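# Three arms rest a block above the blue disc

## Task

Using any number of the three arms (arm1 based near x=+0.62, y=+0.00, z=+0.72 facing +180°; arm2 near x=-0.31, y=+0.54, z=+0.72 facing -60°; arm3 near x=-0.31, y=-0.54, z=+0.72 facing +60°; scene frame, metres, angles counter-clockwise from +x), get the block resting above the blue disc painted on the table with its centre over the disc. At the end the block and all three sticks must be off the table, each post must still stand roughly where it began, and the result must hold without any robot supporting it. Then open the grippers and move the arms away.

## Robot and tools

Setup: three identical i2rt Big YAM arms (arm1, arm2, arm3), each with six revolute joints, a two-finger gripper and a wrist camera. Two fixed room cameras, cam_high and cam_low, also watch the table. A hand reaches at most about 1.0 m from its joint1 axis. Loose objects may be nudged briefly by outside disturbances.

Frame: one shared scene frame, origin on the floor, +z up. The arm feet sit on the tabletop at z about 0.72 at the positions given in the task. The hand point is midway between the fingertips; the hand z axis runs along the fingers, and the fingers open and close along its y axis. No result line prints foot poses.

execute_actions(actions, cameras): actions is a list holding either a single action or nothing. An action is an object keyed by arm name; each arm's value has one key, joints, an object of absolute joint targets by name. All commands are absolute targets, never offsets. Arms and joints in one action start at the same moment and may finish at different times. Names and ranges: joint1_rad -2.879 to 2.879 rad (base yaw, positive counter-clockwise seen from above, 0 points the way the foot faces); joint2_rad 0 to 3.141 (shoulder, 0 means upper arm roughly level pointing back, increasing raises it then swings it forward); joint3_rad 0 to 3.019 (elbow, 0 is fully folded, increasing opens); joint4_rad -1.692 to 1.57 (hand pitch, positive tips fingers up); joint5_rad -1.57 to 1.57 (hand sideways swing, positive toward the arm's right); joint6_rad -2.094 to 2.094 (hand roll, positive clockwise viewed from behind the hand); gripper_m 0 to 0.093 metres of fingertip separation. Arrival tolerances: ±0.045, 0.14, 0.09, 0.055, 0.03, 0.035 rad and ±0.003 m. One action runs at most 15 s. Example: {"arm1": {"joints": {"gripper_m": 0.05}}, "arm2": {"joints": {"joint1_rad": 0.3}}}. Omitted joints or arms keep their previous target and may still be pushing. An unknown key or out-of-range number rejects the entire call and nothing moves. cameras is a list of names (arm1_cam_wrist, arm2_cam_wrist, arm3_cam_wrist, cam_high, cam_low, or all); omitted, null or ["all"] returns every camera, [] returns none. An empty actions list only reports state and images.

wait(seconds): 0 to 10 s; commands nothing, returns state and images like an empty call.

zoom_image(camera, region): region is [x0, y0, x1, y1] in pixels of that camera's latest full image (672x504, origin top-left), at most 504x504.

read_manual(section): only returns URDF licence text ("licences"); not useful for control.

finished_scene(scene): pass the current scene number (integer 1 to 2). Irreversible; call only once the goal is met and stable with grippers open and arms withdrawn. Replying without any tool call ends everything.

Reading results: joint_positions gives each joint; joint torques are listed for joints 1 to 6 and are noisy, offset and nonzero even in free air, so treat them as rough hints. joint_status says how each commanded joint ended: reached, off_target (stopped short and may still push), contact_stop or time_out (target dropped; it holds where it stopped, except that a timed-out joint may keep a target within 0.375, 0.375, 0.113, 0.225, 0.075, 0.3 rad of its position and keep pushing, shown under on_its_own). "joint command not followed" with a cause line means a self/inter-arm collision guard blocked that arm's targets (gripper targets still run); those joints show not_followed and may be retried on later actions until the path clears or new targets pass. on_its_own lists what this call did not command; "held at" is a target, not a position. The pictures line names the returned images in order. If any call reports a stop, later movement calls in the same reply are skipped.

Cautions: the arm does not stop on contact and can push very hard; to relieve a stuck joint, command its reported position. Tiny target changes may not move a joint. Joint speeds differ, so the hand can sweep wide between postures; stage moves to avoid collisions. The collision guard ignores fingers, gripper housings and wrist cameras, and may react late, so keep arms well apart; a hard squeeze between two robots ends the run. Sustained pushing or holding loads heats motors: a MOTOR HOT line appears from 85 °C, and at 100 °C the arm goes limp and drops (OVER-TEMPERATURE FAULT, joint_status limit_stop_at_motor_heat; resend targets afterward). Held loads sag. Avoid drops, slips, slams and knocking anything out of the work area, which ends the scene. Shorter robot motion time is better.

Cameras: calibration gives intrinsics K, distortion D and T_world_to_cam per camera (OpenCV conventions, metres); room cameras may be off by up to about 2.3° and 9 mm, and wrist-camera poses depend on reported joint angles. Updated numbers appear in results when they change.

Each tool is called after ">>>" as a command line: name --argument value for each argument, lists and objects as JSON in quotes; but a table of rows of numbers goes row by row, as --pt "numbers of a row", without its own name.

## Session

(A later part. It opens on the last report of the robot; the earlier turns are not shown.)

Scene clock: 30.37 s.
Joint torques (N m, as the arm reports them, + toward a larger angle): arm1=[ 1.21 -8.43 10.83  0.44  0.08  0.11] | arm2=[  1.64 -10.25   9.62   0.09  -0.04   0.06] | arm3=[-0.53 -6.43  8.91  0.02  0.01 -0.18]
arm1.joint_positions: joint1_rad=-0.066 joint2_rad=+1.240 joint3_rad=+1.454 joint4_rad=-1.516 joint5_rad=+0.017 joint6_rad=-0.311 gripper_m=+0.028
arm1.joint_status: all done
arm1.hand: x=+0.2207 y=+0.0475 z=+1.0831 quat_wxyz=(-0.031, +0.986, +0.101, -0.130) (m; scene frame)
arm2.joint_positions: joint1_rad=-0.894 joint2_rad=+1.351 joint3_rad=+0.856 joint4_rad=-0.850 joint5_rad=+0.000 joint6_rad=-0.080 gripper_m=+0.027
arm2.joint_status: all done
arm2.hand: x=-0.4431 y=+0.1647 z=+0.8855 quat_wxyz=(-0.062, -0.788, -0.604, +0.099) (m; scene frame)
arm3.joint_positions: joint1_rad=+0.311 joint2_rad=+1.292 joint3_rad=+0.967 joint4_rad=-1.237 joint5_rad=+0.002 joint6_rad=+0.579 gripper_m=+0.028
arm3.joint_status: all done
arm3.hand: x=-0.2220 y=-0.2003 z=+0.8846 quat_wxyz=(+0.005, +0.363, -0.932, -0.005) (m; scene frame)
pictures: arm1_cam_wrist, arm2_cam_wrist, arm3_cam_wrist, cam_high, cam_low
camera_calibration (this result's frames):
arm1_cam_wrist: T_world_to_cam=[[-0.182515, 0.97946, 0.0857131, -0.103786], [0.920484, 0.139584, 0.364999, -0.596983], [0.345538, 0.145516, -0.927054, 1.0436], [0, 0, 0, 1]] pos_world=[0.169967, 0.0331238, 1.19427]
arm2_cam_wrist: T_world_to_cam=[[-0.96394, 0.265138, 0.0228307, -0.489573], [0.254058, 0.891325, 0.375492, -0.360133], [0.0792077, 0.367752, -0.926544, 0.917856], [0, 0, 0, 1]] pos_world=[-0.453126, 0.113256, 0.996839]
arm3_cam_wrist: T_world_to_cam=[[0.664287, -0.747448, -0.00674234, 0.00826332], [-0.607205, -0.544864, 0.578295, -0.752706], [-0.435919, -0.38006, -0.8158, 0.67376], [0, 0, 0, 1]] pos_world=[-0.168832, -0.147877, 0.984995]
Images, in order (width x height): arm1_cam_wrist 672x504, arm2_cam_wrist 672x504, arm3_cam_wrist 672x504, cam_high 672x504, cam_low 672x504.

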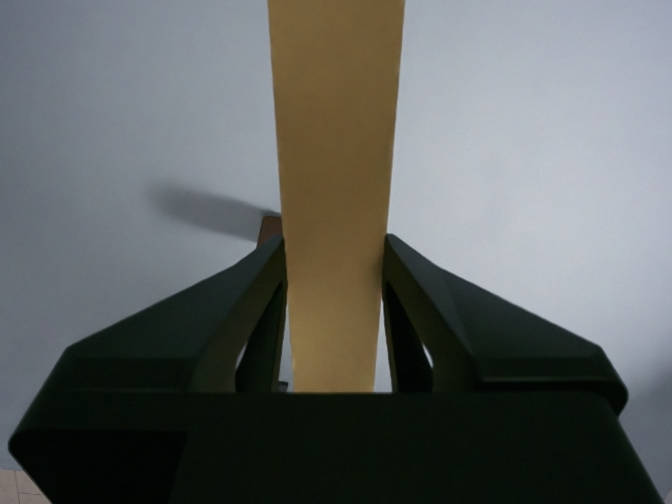

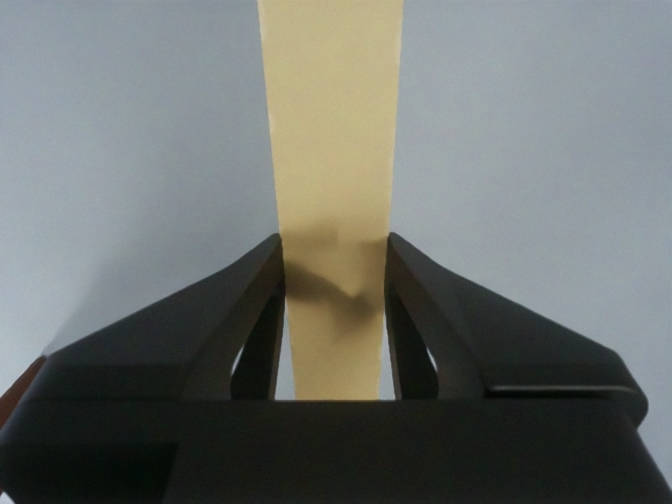

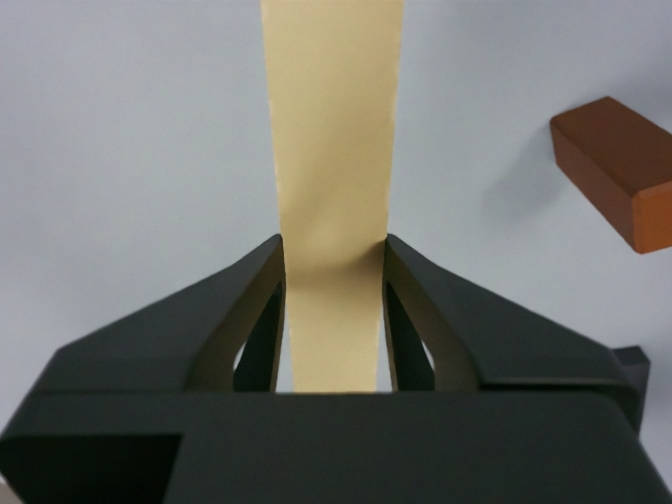

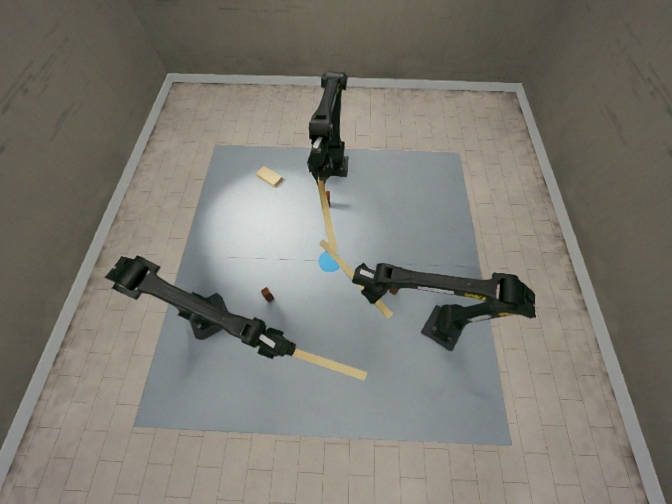

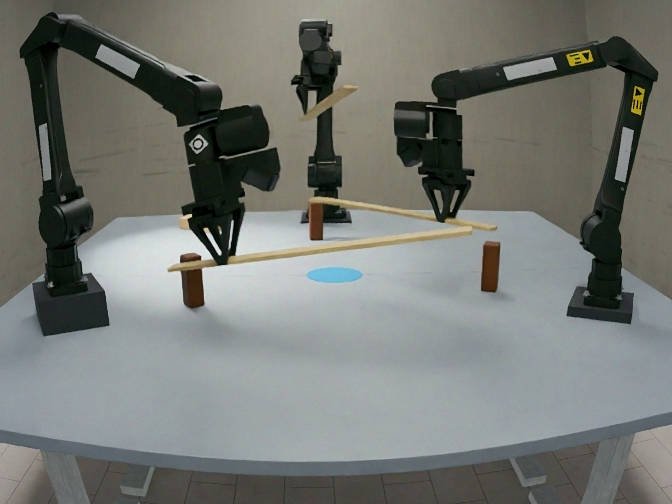

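>>> execute_actions --actions '[{"arm1": {"joints": {"joint1_rad": -0.042, "joint3_rad": 1.0, "joint4_rad": -1.13, "joint6_rad": -0.044}}, "arm2": {"joints": {"joint1_rad": -0.45, "joint3_rad": 0.82}}, "arm3": {"joints": {"joint1_rad": -0.33, "joint6_rad": -0.085}}}]'

Scene clock: 32.73 s.
Joint torques (N m, as the arm reports them, + toward a larger angle): arm1=[ 1.39 -7.87 10.66  1.51  0.11  0.1 ] | arm2=[ 1.16 -9.5   8.83  0.04 -0.04  0.01] | arm3=[-0.36 -5.9   8.89 -0.02  0.03 -0.16]
arm1.joint_positions: joint1_rad=-0.054 joint2_rad=+1.239 joint3_rad=+1.003 joint4_rad=-1.150 joint5_rad=+0.017 joint6_rad=-0.055 gripper_m=+0.028
arm1.joint_status: all done
arm1.hand: x=+0.2428 y=+0.0391 z=+0.9078 quat_wxyz=(-0.011, +0.996, -0.019, -0.091) (m; scene frame)
arm2.joint_positions: joint1_rad=-0.447 joint2_rad=+1.352 joint3_rad=+0.815 joint4_rad=-0.853 joint5_rad=+0.000 joint6_rad=-0.076 gripper_m=+0.027
arm2.joint_status: all done
arm2.hand: x=-0.2708 y=+0.1614 z=+0.8686 quat_wxyz=(-0.065, -0.637, -0.765, +0.069) (m; scene frame)
arm3.joint_positions: joint1_rad=-0.332 joint2_rad=+1.292 joint3_rad=+0.967 joint4_rad=-1.237 joint5_rad=+0.000 joint6_rad=-0.069 gripper_m=+0.028
arm3.joint_status: all done
arm3.hand: x=-0.0378 y=-0.3185 z=+0.8820 quat_wxyz=(+0.003, +0.366, -0.931, -0.003) (m; scene frame)
pictures: arm1_cam_wrist, arm2_cam_wrist, arm3_cam_wrist, cam_high, cam_low
camera_calibration (this result's frames):
arm1_cam_wrist: T_world_to_cam=[[0.0492971, 0.998657, 0.0159253, -0.0701653], [0.900549, -0.0513386, 0.431713, -0.600387], [0.431951, -0.00694066, -0.90187, 0.836818], [0, 0, 0, 1]] pos_world=[0.182672, 0.0450562, 1.01501]
arm2_cam_wrist: T_world_to_cam=[[-0.984338, -0.174782, 0.0230099, -0.256889], [-0.149371, 0.89622, 0.417705, -0.541315], [-0.0936293, 0.407726, -0.908291, 0.820645], [0, 0, 0, 1]] pos_world=[-0.256886, 0.10564, 0.977405]
arm3_cam_wrist: T_world_to_cam=[[0.668598, -0.74362, -0.00236103, -0.204927], [-0.606075, -0.546764, 0.577687, -0.703784], [-0.43087, -0.38481, -0.816255, 0.70606], [0, 0, 0, 1]] pos_world=[0.0146881, -0.265493, 0.982408]
Images, in order (width x height): arm1_cam_wrist 672x504, arm2_cam_wrist 672x504, arm3_cam_wrist 672x504, cam_high 672x504, cam_low 672x504.

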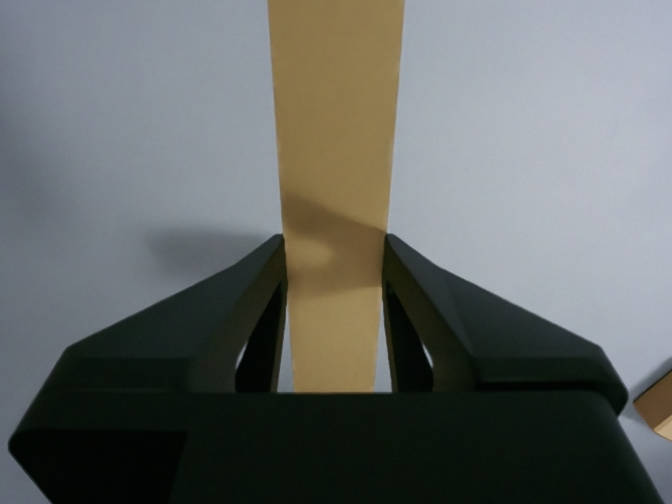

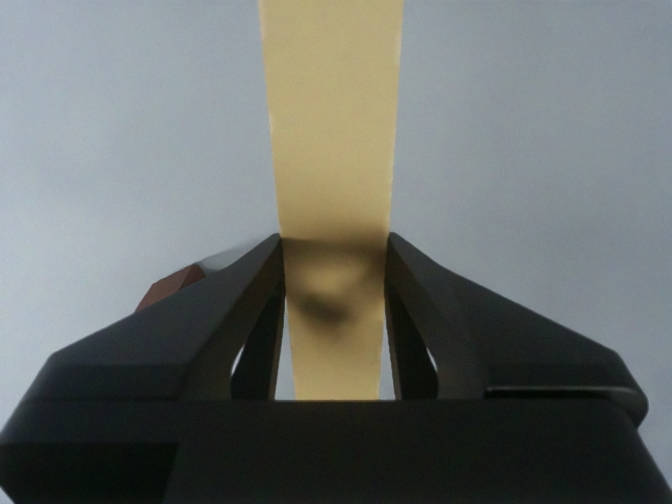

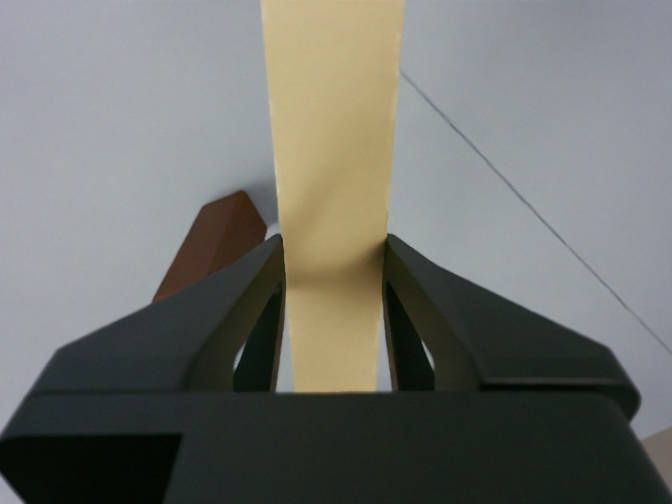

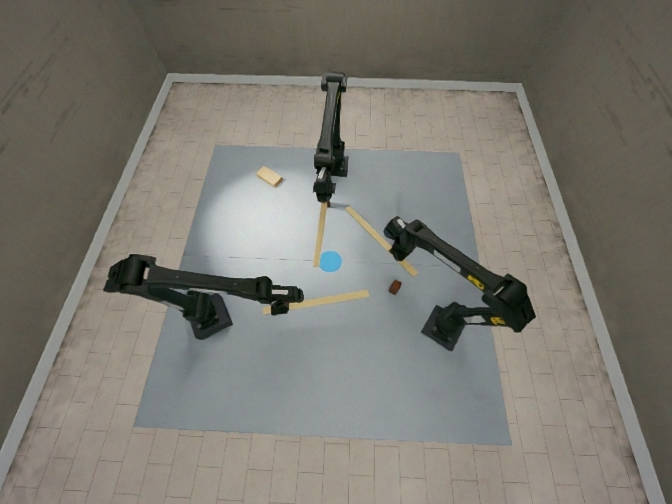

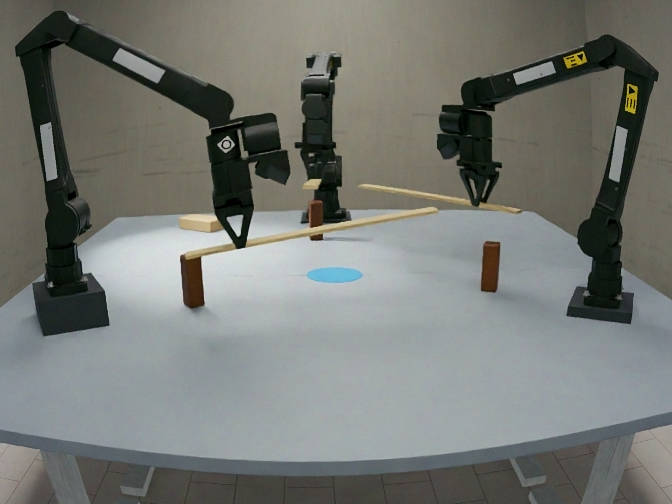

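>>> zoom_image --camera "cam_low" --region '[160, 160, 460, 320]'

Region (160, 160, 460, 320) of cam_low's 672x504 image, scaled by 1.680, with more detail than that image has; it fills the top 269 rows of this view, and the rest is white.

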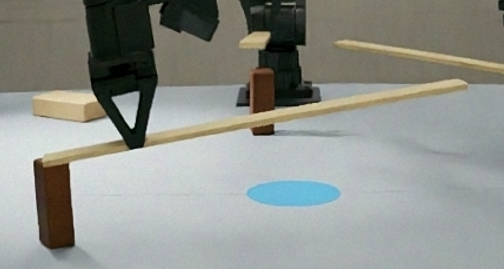

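>>> zoom_image --camera "cam_low" --region '[270, 150, 370, 250]'

Region (270, 150, 370, 250) of cam_low's 672x504 image, scaled by 5.040, with more detail than that image has.

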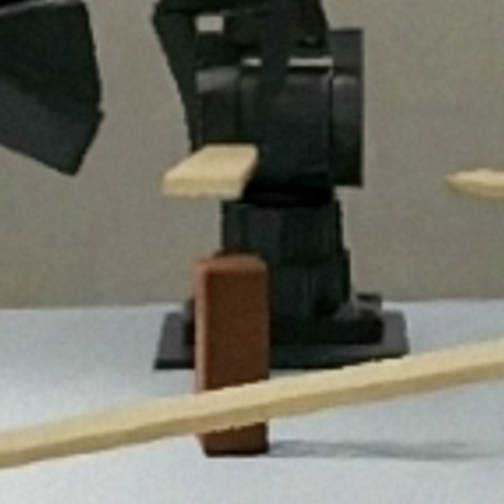

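>>> execute_actions --actions '[{"arm1": {"joints": {"joint2_rad": 1.20, "joint3_rad": 0.89, "joint4_rad": -1.0}}, "arm2": {"joints": {"joint1_rad": -0.122}}, "arm3": {"joints": {"joint3_rad": 0.892, "joint4_rad": -0.988}}}]'

Scene clock: 36.63 s.
Joint torques (N m, as the arm reports them, + toward a larger angle): arm1=[ 1.34 -7.79 10.51  1.63  0.12  0.1 ] | arm2=[  1.34 -10.45   8.85   0.01  -0.02   0.04] | arm3=[-0.46 -6.87  7.82  1.21  0.03 -0.18]
arm1.joint_positions: joint1_rad=-0.054 joint2_rad=+1.205 joint3_rad=+0.893 joint4_rad=-1.021 joint5_rad=+0.017 joint6_rad=-0.055 gripper_m=+0.028
arm1.joint_status: all done
arm1.hand: x=+0.2506 y=+0.0381 z=+0.8806 quat_wxyz=(-0.013, +0.993, -0.019, -0.118) (m; scene frame)
arm2.joint_positions: joint1_rad=-0.117 joint2_rad=+1.352 joint3_rad=+0.815 joint4_rad=-0.853 joint5_rad=+0.000 joint6_rad=-0.076 gripper_m=+0.027
arm2.joint_status: all done
arm2.hand: x=-0.1507 y=+0.1943 z=+0.8675 quat_wxyz=(-0.074, -0.503, -0.859, +0.057) (m; scene frame)
arm3.joint_positions: joint1_rad=-0.332 joint2_rad=+1.294 joint3_rad=+0.883 joint4_rad=-1.005 joint5_rad=+0.000 joint6_rad=-0.070 gripper_m=+0.028
arm3.joint_status: all done
arm3.hand: x=-0.0190 y=-0.3030 z=+0.8538 quat_wxyz=(-0.066, +0.365, -0.928, -0.025) (m; scene frame)
pictures: arm1_cam_wrist, arm2_cam_wrist, arm3_cam_wrist, cam_high, cam_low
camera_calibration (this result's frames):
arm1_cam_wrist: T_world_to_cam=[[0.050663, 0.998552, 0.0180998, -0.0714286], [0.922341, -0.0537318, 0.382623, -0.557901], [0.383042, -0.00269073, -0.923727, 0.840182], [0, 0, 0, 1]] pos_world=[0.196369, 0.0436088, 0.990858]
arm2_cam_wrist: T_world_to_cam=[[-0.874529, -0.484333, 0.0249202, -0.0578501], [-0.430396, 0.798767, 0.420394, -0.578207], [-0.223516, 0.356921, -0.907, 0.806655], [0, 0, 0, 1]] pos_world=[-0.119149, 0.145922, 0.976151]
arm3_cam_wrist: T_world_to_cam=[[0.66814, -0.744017, 0.00515188, -0.212565], [-0.664661, -0.593737, 0.453544, -0.577023], [-0.334386, -0.306455, -0.891219, 0.786669], [0, 0, 0, 1]] pos_world=[0.0215494, -0.259672, 0.963895]
Images, in order (width x height): arm1_cam_wrist 672x504, arm2_cam_wrist 672x504, arm3_cam_wrist 672x504, cam_high 672x504, cam_low 672x504.

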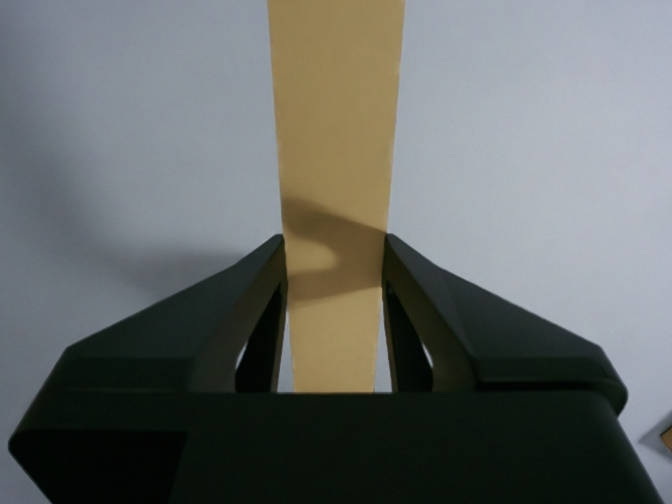

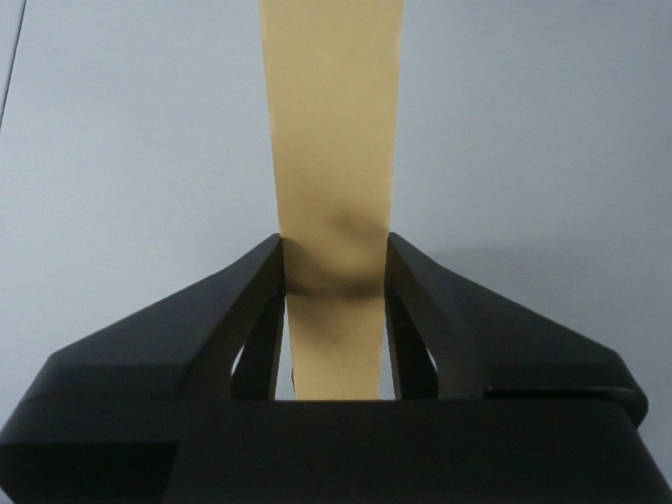

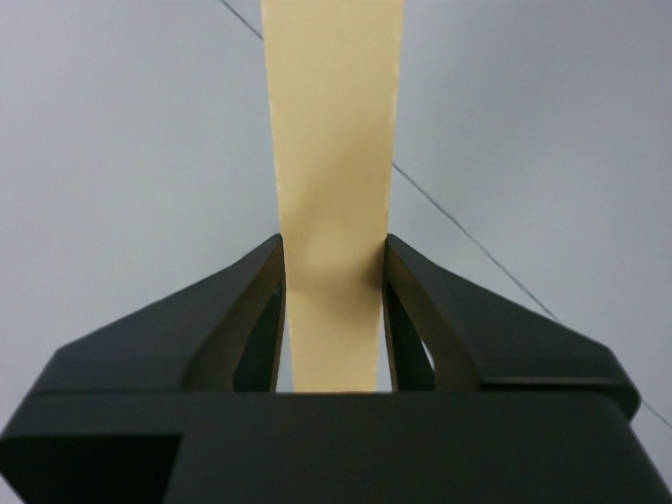

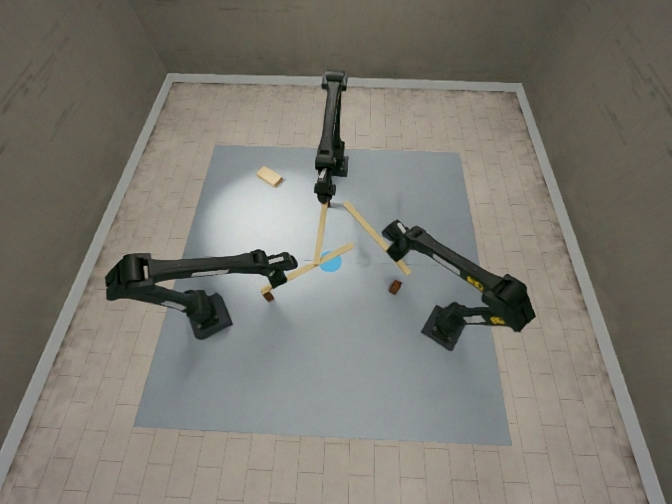

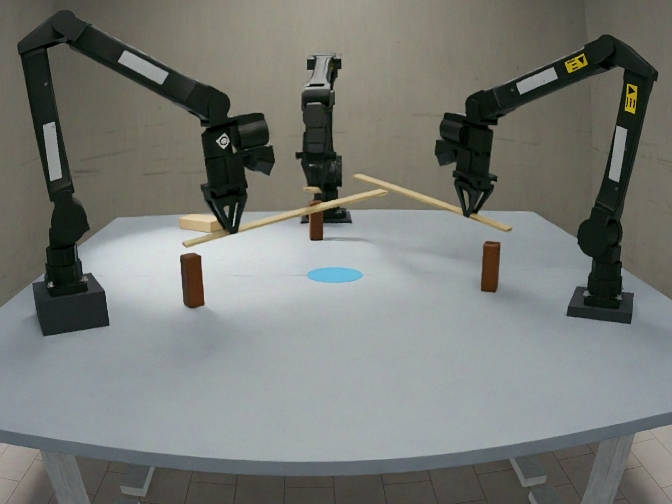

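>>> zoom_image --camera "cam_low" --region '[270, 160, 400, 250]'

>>> zoom_image --camera "cam_low" --region '[160, 200, 280, 320]'

>>> zoom_image --camera "cam_high" --region '[250, 180, 420, 310]'

Region (270, 160, 400, 250) of cam_low's 672x504 image, scaled by 3.877, with more detail than that image has; it fills the top 349 rows of this view, and the rest is white.

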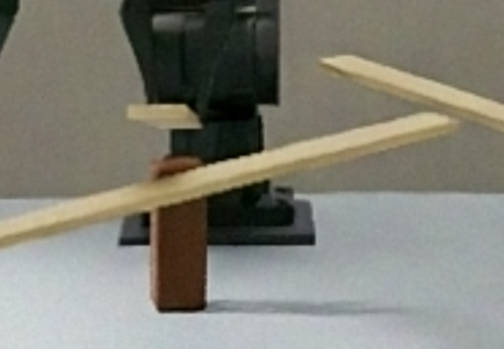

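Region (160, 200, 280, 320) of cam_low's 672x504 image, scaled by 4.200, with more detail than that image has.

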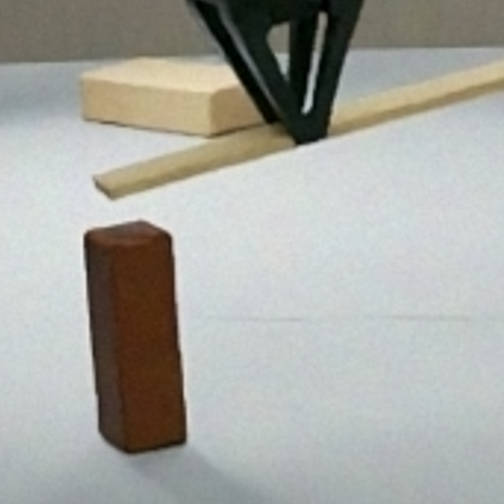

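Region (250, 180, 420, 310) of cam_high's 672x504 image, scaled by 2.965, with more detail than that image has; it fills the top 385 rows of this view, and the rest is white.

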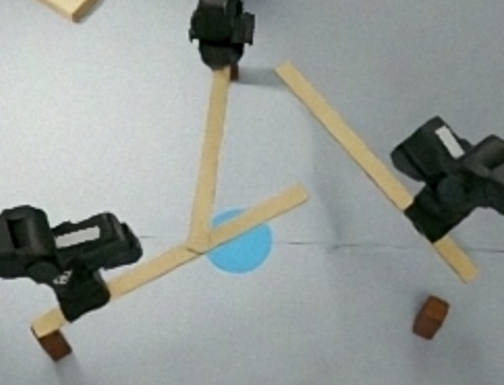

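>>> zoom_image --camera "cam_low" --region '[430, 190, 540, 300]'

Region (430, 190, 540, 300) of cam_low's 672x504 image, scaled by 4.582, with more detail than that image has.

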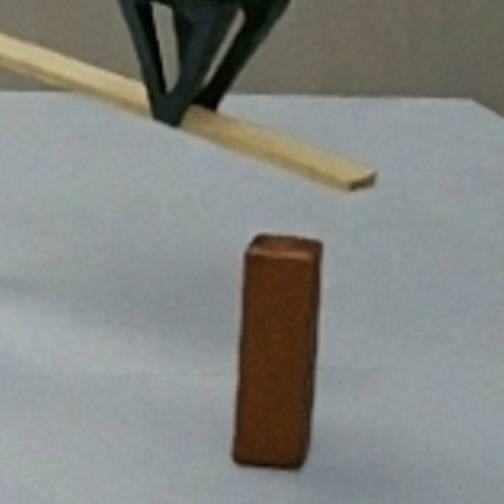

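>>> execute_actions --actions '[{"arm1": {"joints": {"joint3_rad": 0.826, "joint4_rad": -0.952}}, "arm3": {"joints": {"joint3_rad": 0.871, "joint4_rad": -0.968}}}]' --cameras '["arm1_cam_wrist", "cam_high", "cam_low"]'

Scene clock: 39.80 s.
Joint torques (N m, as the arm reports them, + toward a larger angle): arm1=[ 1.31 -7.57 10.31  1.6   0.11  0.09] | arm2=[ 1.68 -9.8   8.77 -0.06 -0.03  0.  ] | arm3=[-0.12 -6.86  7.19  1.3   0.03 -0.19]
arm1.joint_positions: joint1_rad=-0.054 joint2_rad=+1.205 joint3_rad=+0.828 joint4_rad=-0.972 joint5_rad=+0.017 joint6_rad=-0.055 gripper_m=+0.028
arm1.joint_status: all done
arm1.hand: x=+0.2629 y=+0.0368 z=+0.8565 quat_wxyz=(-0.012, +0.994, -0.019, -0.110) (m; scene frame)
arm2.joint_positions: joint1_rad=-0.117 joint2_rad=+1.352 joint3_rad=+0.815 joint4_rad=-0.853 joint5_rad=+0.000 joint6_rad=-0.076 gripper_m=+0.027
arm2.joint_status: not commanded
arm2.hand: x=-0.1507 y=+0.1943 z=+0.8675 quat_wxyz=(-0.074, -0.503, -0.859, +0.057) (m; scene frame)
arm3.joint_positions: joint1_rad=-0.332 joint2_rad=+1.294 joint3_rad=+0.869 joint4_rad=-0.985 joint5_rad=+0.000 joint6_rad=-0.070 gripper_m=+0.028
arm3.joint_status: all done
arm3.hand: x=-0.0195 y=-0.3034 z=+0.8494 quat_wxyz=(-0.069, +0.365, -0.928, -0.026) (m; scene frame)
pictures: arm1_cam_wrist, cam_high, cam_low
camera_calibration (this result's frames):
arm1_cam_wrist: T_world_to_cam=[[0.050244, 0.998584, 0.0174598, -0.0696429], [0.916125, -0.0530429, 0.397368, -0.571067], [0.397732, -0.00397001, -0.917493, 0.804084], [0, 0, 0, 1]] pos_world=[0.206858, 0.0424455, 0.965881]
Images, in order (width x height): arm1_cam_wrist 672x504, cam_high 672x504, cam_low 672x504.

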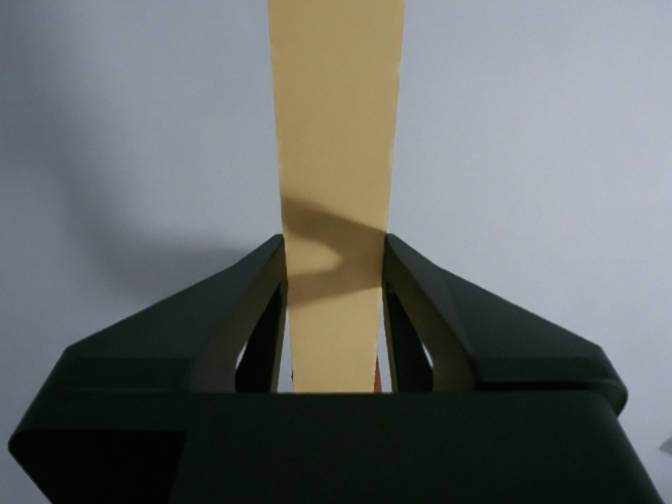

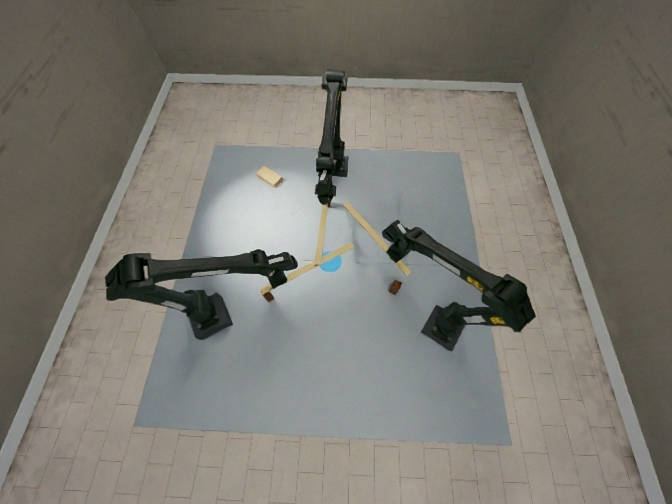

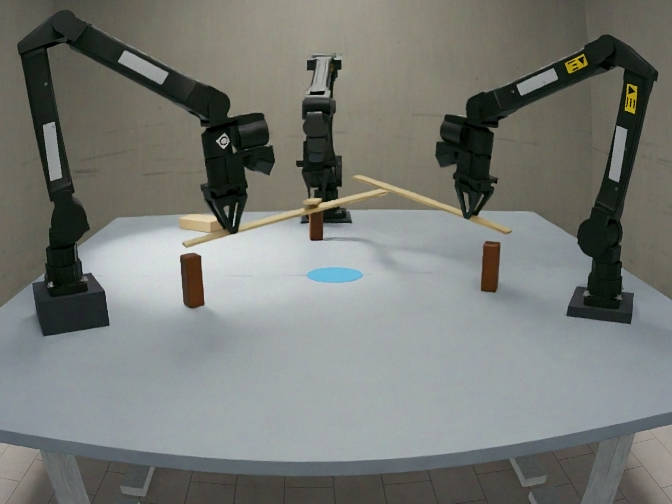

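>>> zoom_image --camera "cam_low" --region '[280, 175, 360, 245]'

>>> zoom_image --camera "cam_high" --region '[285, 185, 375, 285]'

Region (280, 175, 360, 245) of cam_low's 672x504 image, scaled by 6.300, with more detail than that image has; it fills the top 441 rows of this view, and the rest is white.

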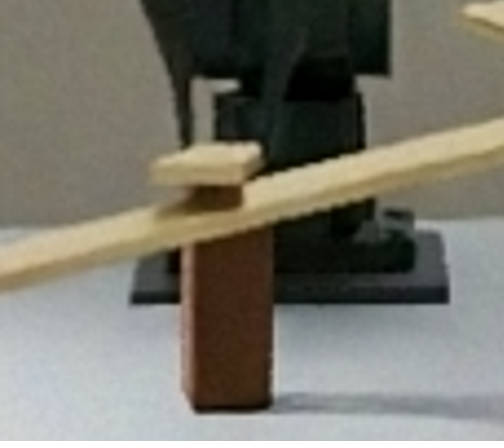

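Region (285, 185, 375, 285) of cam_high's 672x504 image, scaled by 5.040, with more detail than that image has; it fills the left 454 columns of this view, and the rest is white.

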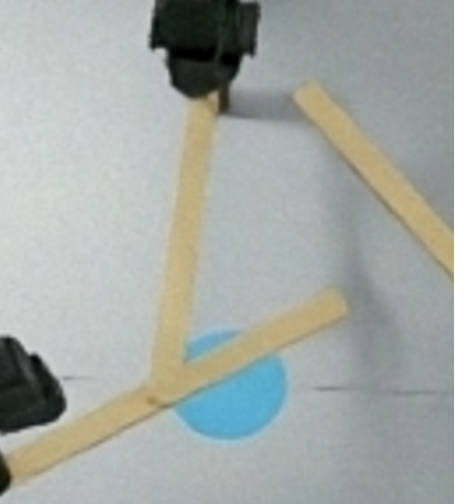

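>>> execute_actions --actions '[{"arm1": {"joints": {"gripper_m": 0.06}}, "arm3": {"joints": {"joint1_rad": -0.18}}}]' --cameras '["arm1_cam_wrist", "cam_high", "cam_low"]'

Scene clock: 42.17 s.
Joint torques (N m, as the arm reports them, + toward a larger angle): arm1=[ 1.22 -7.65 10.33  1.49  0.11  0.09] | arm2=[  1.55 -10.01   8.8    0.07  -0.04   0.02] | arm3=[-1.04 -6.33  7.19  1.28  0.01 -0.16]
arm1.joint_positions: joint1_rad=-0.054 joint2_rad=+1.205 joint3_rad=+0.828 joint4_rad=-0.969 joint5_rad=+0.017 joint6_rad=-0.054 gripper_m=+0.060
arm1.joint_status: all done
arm1.hand: x=+0.2622 y=+0.0369 z=+0.8566 quat_wxyz=(-0.012, +0.994, -0.019, -0.111) (m; scene frame)
arm2.joint_positions: joint1_rad=-0.117 joint2_rad=+1.352 joint3_rad=+0.815 joint4_rad=-0.853 joint5_rad=+0.000 joint6_rad=-0.076 gripper_m=+0.027
arm2.joint_status: not commanded
arm2.hand: x=-0.1507 y=+0.1943 z=+0.8675 quat_wxyz=(-0.074, -0.503, -0.859, +0.057) (m; scene frame)
arm3.joint_positions: joint1_rad=-0.171 joint2_rad=+1.294 joint3_rad=+0.869 joint4_rad=-0.985 joint5_rad=+0.000 joint6_rad=-0.072 gripper_m=+0.028
arm3.joint_status: all done
arm3.hand: x=-0.0605 y=-0.2602 z=+0.8499 quat_wxyz=(-0.067, +0.439, -0.895, -0.033) (m; scene frame)
pictures: arm1_cam_wrist, cam_high, cam_low
camera_calibration (this result's frames):
arm1_cam_wrist: T_world_to_cam=[[0.0506847, 0.998562, 0.0174824, -0.0698064], [0.917162, -0.053467, 0.394912, -0.568689], [0.395279, -0.00398184, -0.918553, 0.806022], [0, 0, 0, 1]] pos_world=[0.206514, 0.0425094, 0.966176]
Images, in order (width x height): arm1_cam_wrist 672x504, cam_high 672x504, cam_low 672x504.

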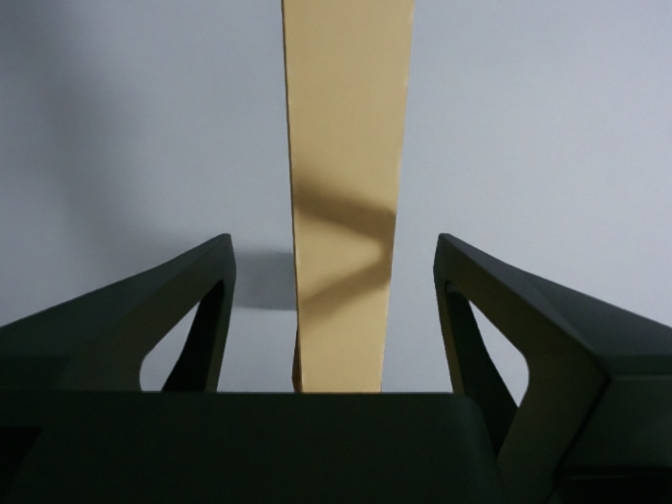

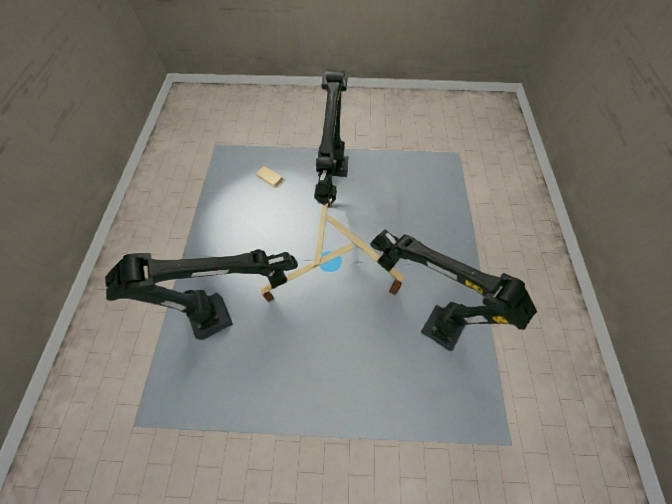

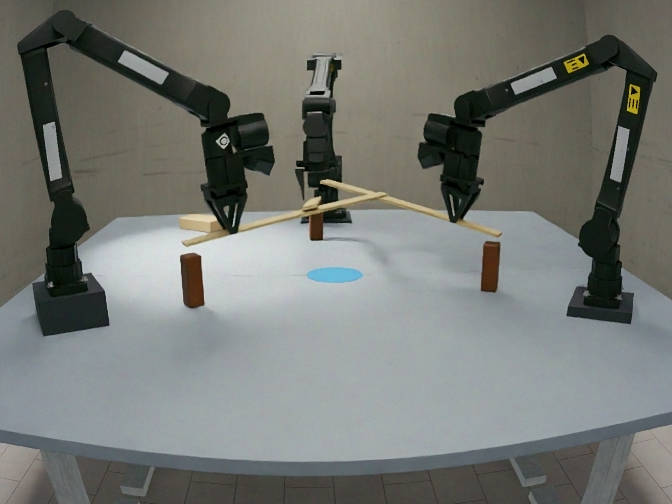

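>>> zoom_image --camera "cam_low" --region '[280, 165, 420, 245]'

>>> zoom_image --camera "cam_high" --region '[285, 185, 415, 305]'

>>> zoom_image --camera "cam_low" --region '[430, 200, 530, 300]'

Region (280, 165, 420, 245) of cam_low's 672x504 image, scaled by 3.600, with more detail than that image has; it fills the top 288 rows of this view, and the rest is white.

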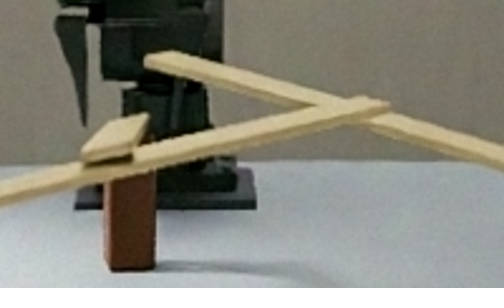

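Region (285, 185, 415, 305) of cam_high's 672x504 image, scaled by 3.877, with more detail than that image has; it fills the top 465 rows of this view, and the rest is white.

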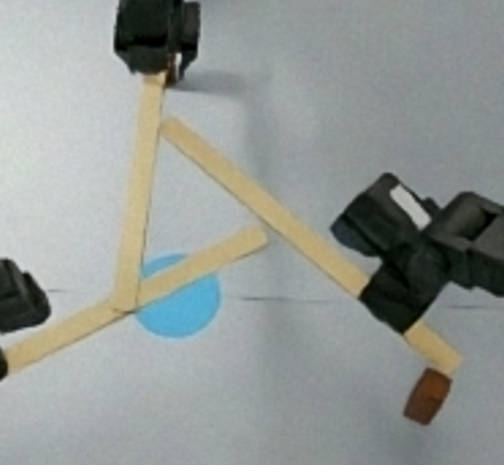

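Region (430, 200, 530, 300) of cam_low's 672x504 image, scaled by 5.040, with more detail than that image has.

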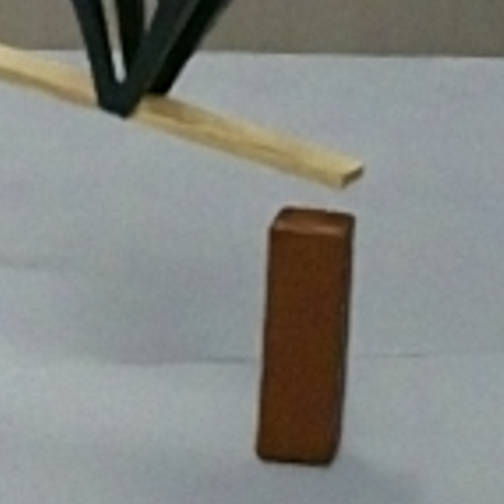

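>>> execute_actions --actions '[{"arm1": {"joints": {"joint2_rad": 1.0, "joint3_rad": 1.01, "joint4_rad": -1.33}}, "arm3": {"joints": {"joint3_rad": 0.853}}}]' --cameras '["cam_high", "cam_low"]'

Scene clock: 45.70 s.
Joint torques (N m, as the arm reports them, + toward a larger angle): arm1=[ 1.2  -4.39 13.38  0.23  0.12  0.09] | arm2=[  1.35 -10.1    8.86   0.    -0.07  -0.01] | arm3=[-1.15 -6.42  7.25  1.11  0.01 -0.16]
arm1.joint_positions: joint1_rad=-0.054 joint2_rad=+0.991 joint3_rad=+0.990 joint4_rad=-1.314 joint5_rad=+0.017 joint6_rad=-0.054 gripper_m=+0.060
arm1.joint_status: all done
arm1.hand: x=+0.3063 y=+0.0339 z=+0.9749 quat_wxyz=(-0.013, +0.992, -0.020, -0.127) (m; scene frame)
arm2.joint_positions: joint1_rad=-0.117 joint2_rad=+1.352 joint3_rad=+0.815 joint4_rad=-0.853 joint5_rad=+0.000 joint6_rad=-0.076 gripper_m=+0.027
arm2.joint_status: not commanded
arm2.hand: x=-0.1507 y=+0.1943 z=+0.8675 quat_wxyz=(-0.074, -0.503, -0.859, +0.057) (m; scene frame)
arm3.joint_positions: joint1_rad=-0.171 joint2_rad=+1.294 joint3_rad=+0.850 joint4_rad=-0.982 joint5_rad=+0.000 joint6_rad=-0.072 gripper_m=+0.028
arm3.joint_status: all done
arm3.hand: x=-0.0655 y=-0.2657 z=+0.8427 quat_wxyz=(-0.059, +0.440, -0.896, -0.029) (m; scene frame)
pictures: cam_high, cam_low
Images, in order (width x height): cam_high 672x504, cam_low 672x504.

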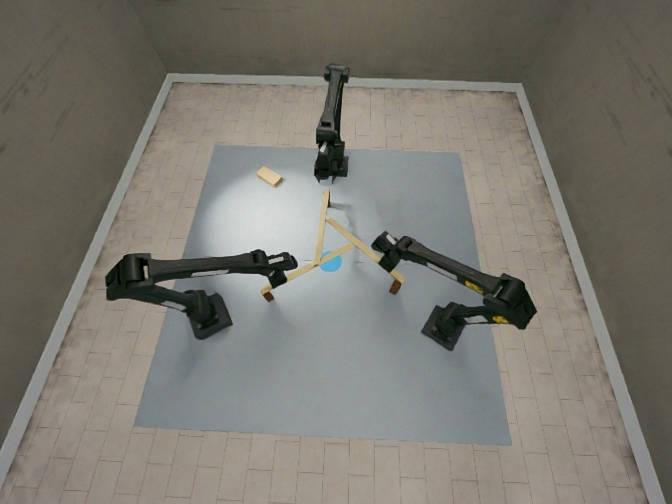

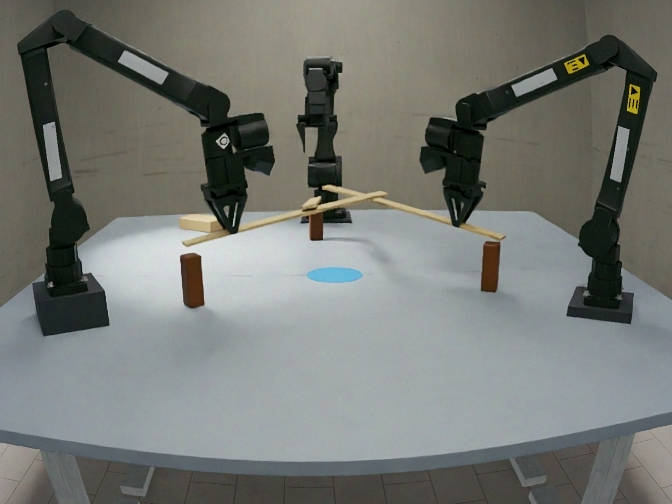

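>>> zoom_image --camera "cam_low" --region '[280, 165, 420, 245]'

>>> zoom_image --camera "cam_high" --region '[285, 175, 415, 305]'

>>> zoom_image --camera "cam_low" --region '[430, 200, 530, 300]'

Region (280, 165, 420, 245) of cam_low's 672x504 image, scaled by 3.600, with more detail than that image has; it fills the top 288 rows of this view, and the rest is white.

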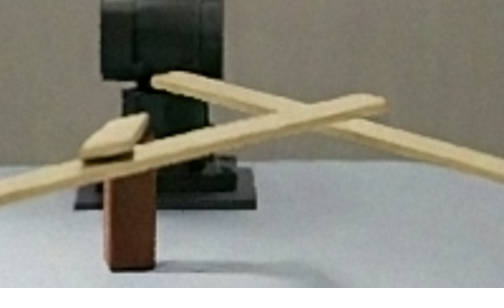

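Region (285, 175, 415, 305) of cam_high's 672x504 image, scaled by 3.877, with more detail than that image has.

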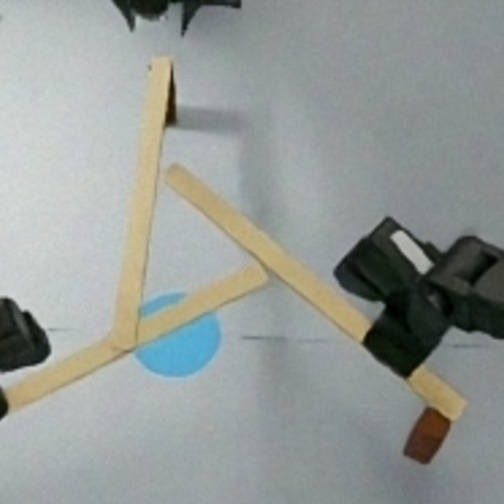

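Region (430, 200, 530, 300) of cam_low's 672x504 image, scaled by 5.040, with more detail than that image has.

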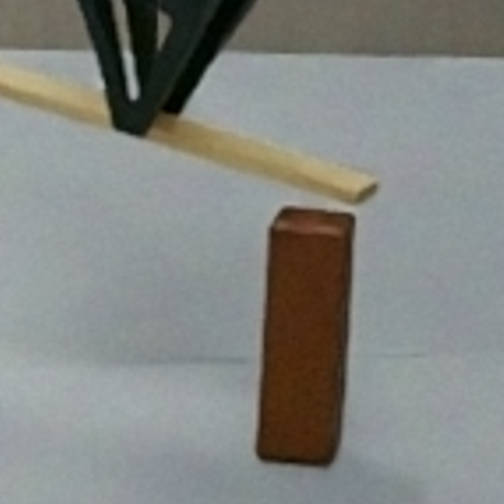

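>>> execute_actions --actions '[{"arm1": {"joints": {"joint1_rad": -1.236, "joint2_rad": 1.47, "joint4_rad": -1.03, "joint5_rad": 0.0, "joint6_rad": 0.895, "gripper_m": 0.093}}, "arm3": {"joints": {"joint1_rad": -0.063}}}]'

Scene clock: 48.37 s.
Joint torques (N m, as the arm reports them, + toward a larger angle): arm1=[  0.06 -11.37  11.47   0.74   0.06   0.08] | arm2=[ 1.57 -9.97  8.92  0.21 -0.04  0.05] | arm3=[-1.04 -6.26  7.26  1.22  0.02 -0.15]
arm1.joint_positions: joint1_rad=-1.234 joint2_rad=+1.479 joint3_rad=+0.990 joint4_rad=-1.038 joint5_rad=+0.000 joint6_rad=+0.884 gripper_m=+0.093
arm1.joint_status: all done
arm1.hand: x=+0.5013 y=+0.3856 z=+0.8145 quat_wxyz=(-0.002, +0.474, -0.881, -0.018) (m; scene frame)
arm2.joint_positions: joint1_rad=-0.117 joint2_rad=+1.352 joint3_rad=+0.815 joint4_rad=-0.853 joint5_rad=+0.000 joint6_rad=-0.076 gripper_m=+0.027
arm2.joint_status: not commanded
arm2.hand: x=-0.1507 y=+0.1943 z=+0.8675 quat_wxyz=(-0.074, -0.503, -0.859, +0.057) (m; scene frame)
arm3.joint_positions: joint1_rad=-0.056 joint2_rad=+1.294 joint3_rad=+0.850 joint4_rad=-0.982 joint5_rad=+0.000 joint6_rad=-0.072 gripper_m=+0.028
arm3.joint_status: all done
arm3.hand: x=-0.0981 y=-0.2396 z=+0.8431 quat_wxyz=(-0.057, +0.490, -0.869, -0.034) (m; scene frame)
pictures: arm1_cam_wrist, arm2_cam_wrist, arm3_cam_wrist, cam_high, cam_low
camera_calibration (this result's frames):
arm1_cam_wrist: T_world_to_cam=[[0.828767, -0.558796, -0.0298832, -0.180372], [-0.444447, -0.68974, 0.5716, 0.0313346], [-0.340019, -0.460441, -0.819988, 1.13855], [0, 0, 0, 1]] pos_world=[0.550542, 0.445058, 0.910298]
arm2_cam_wrist: T_world_to_cam=[[-0.874529, -0.484333, 0.0249202, -0.0578501], [-0.430396, 0.798767, 0.420394, -0.578207], [-0.223516, 0.356921, -0.907, 0.806655], [0, 0, 0, 1]] pos_world=[-0.119149, 0.145922, 0.976151]
arm3_cam_wrist: T_world_to_cam=[[0.846568, -0.532278, 0.00155595, -0.0411897], [-0.473098, -0.751099, 0.460466, -0.61183], [-0.243927, -0.390552, -0.887676, 0.755864], [0, 0, 0, 1]] pos_world=[-0.07021, -0.186265, 0.952753]
Images, in order (width x height): arm1_cam_wrist 672x504, arm2_cam_wrist 672x504, arm3_cam_wrist 672x504, cam_high 672x504, cam_low 672x504.

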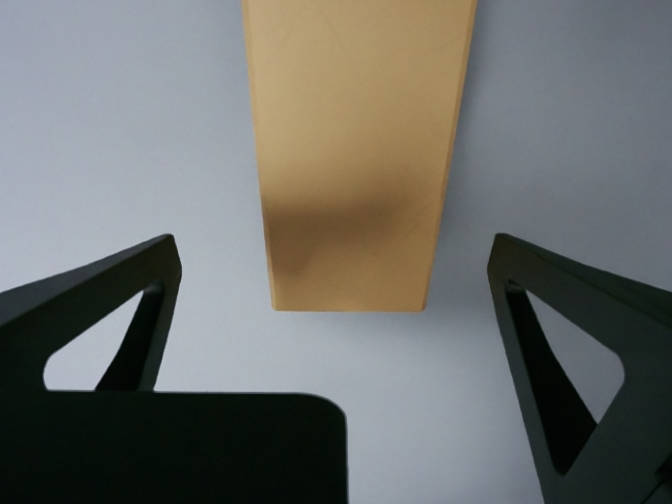

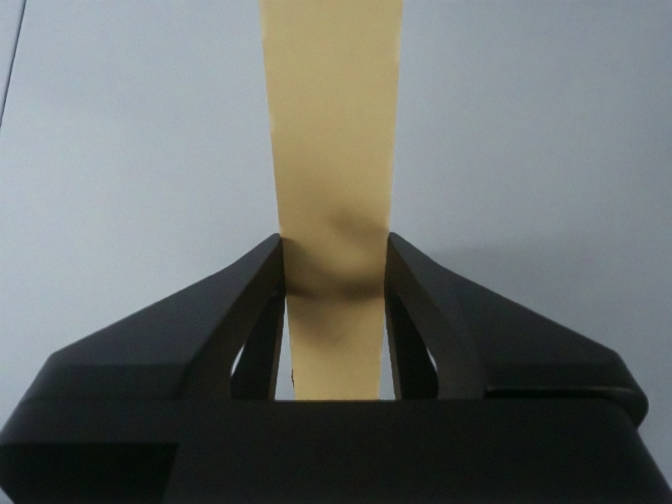

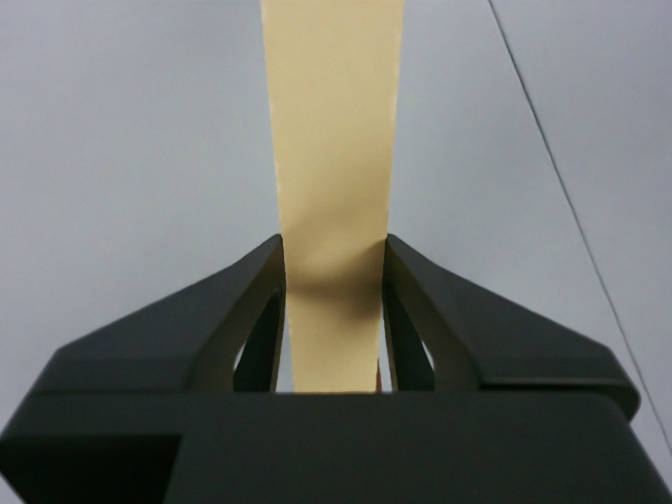

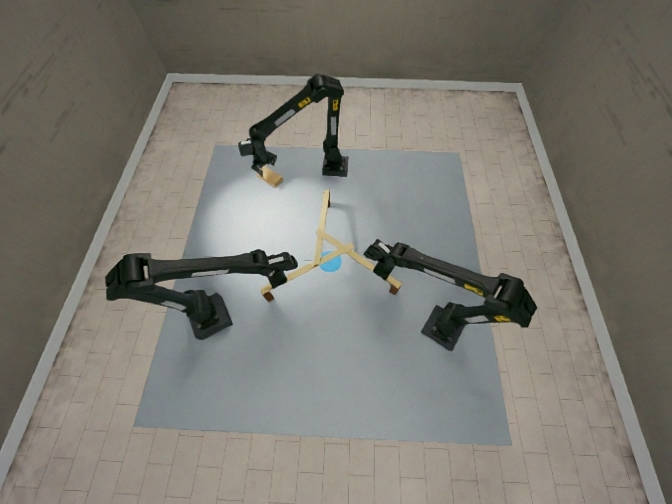

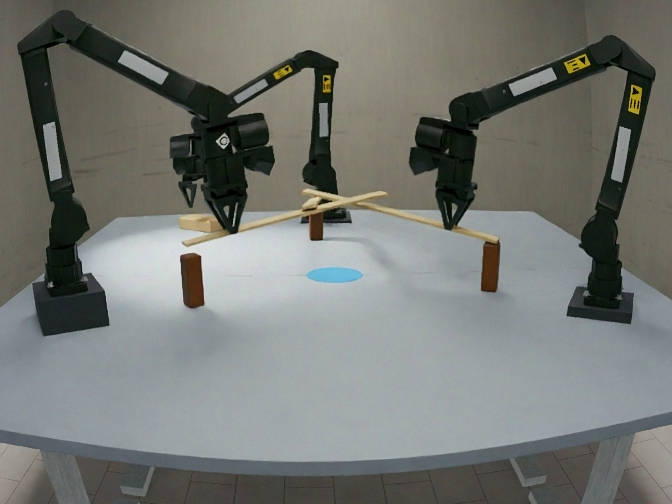

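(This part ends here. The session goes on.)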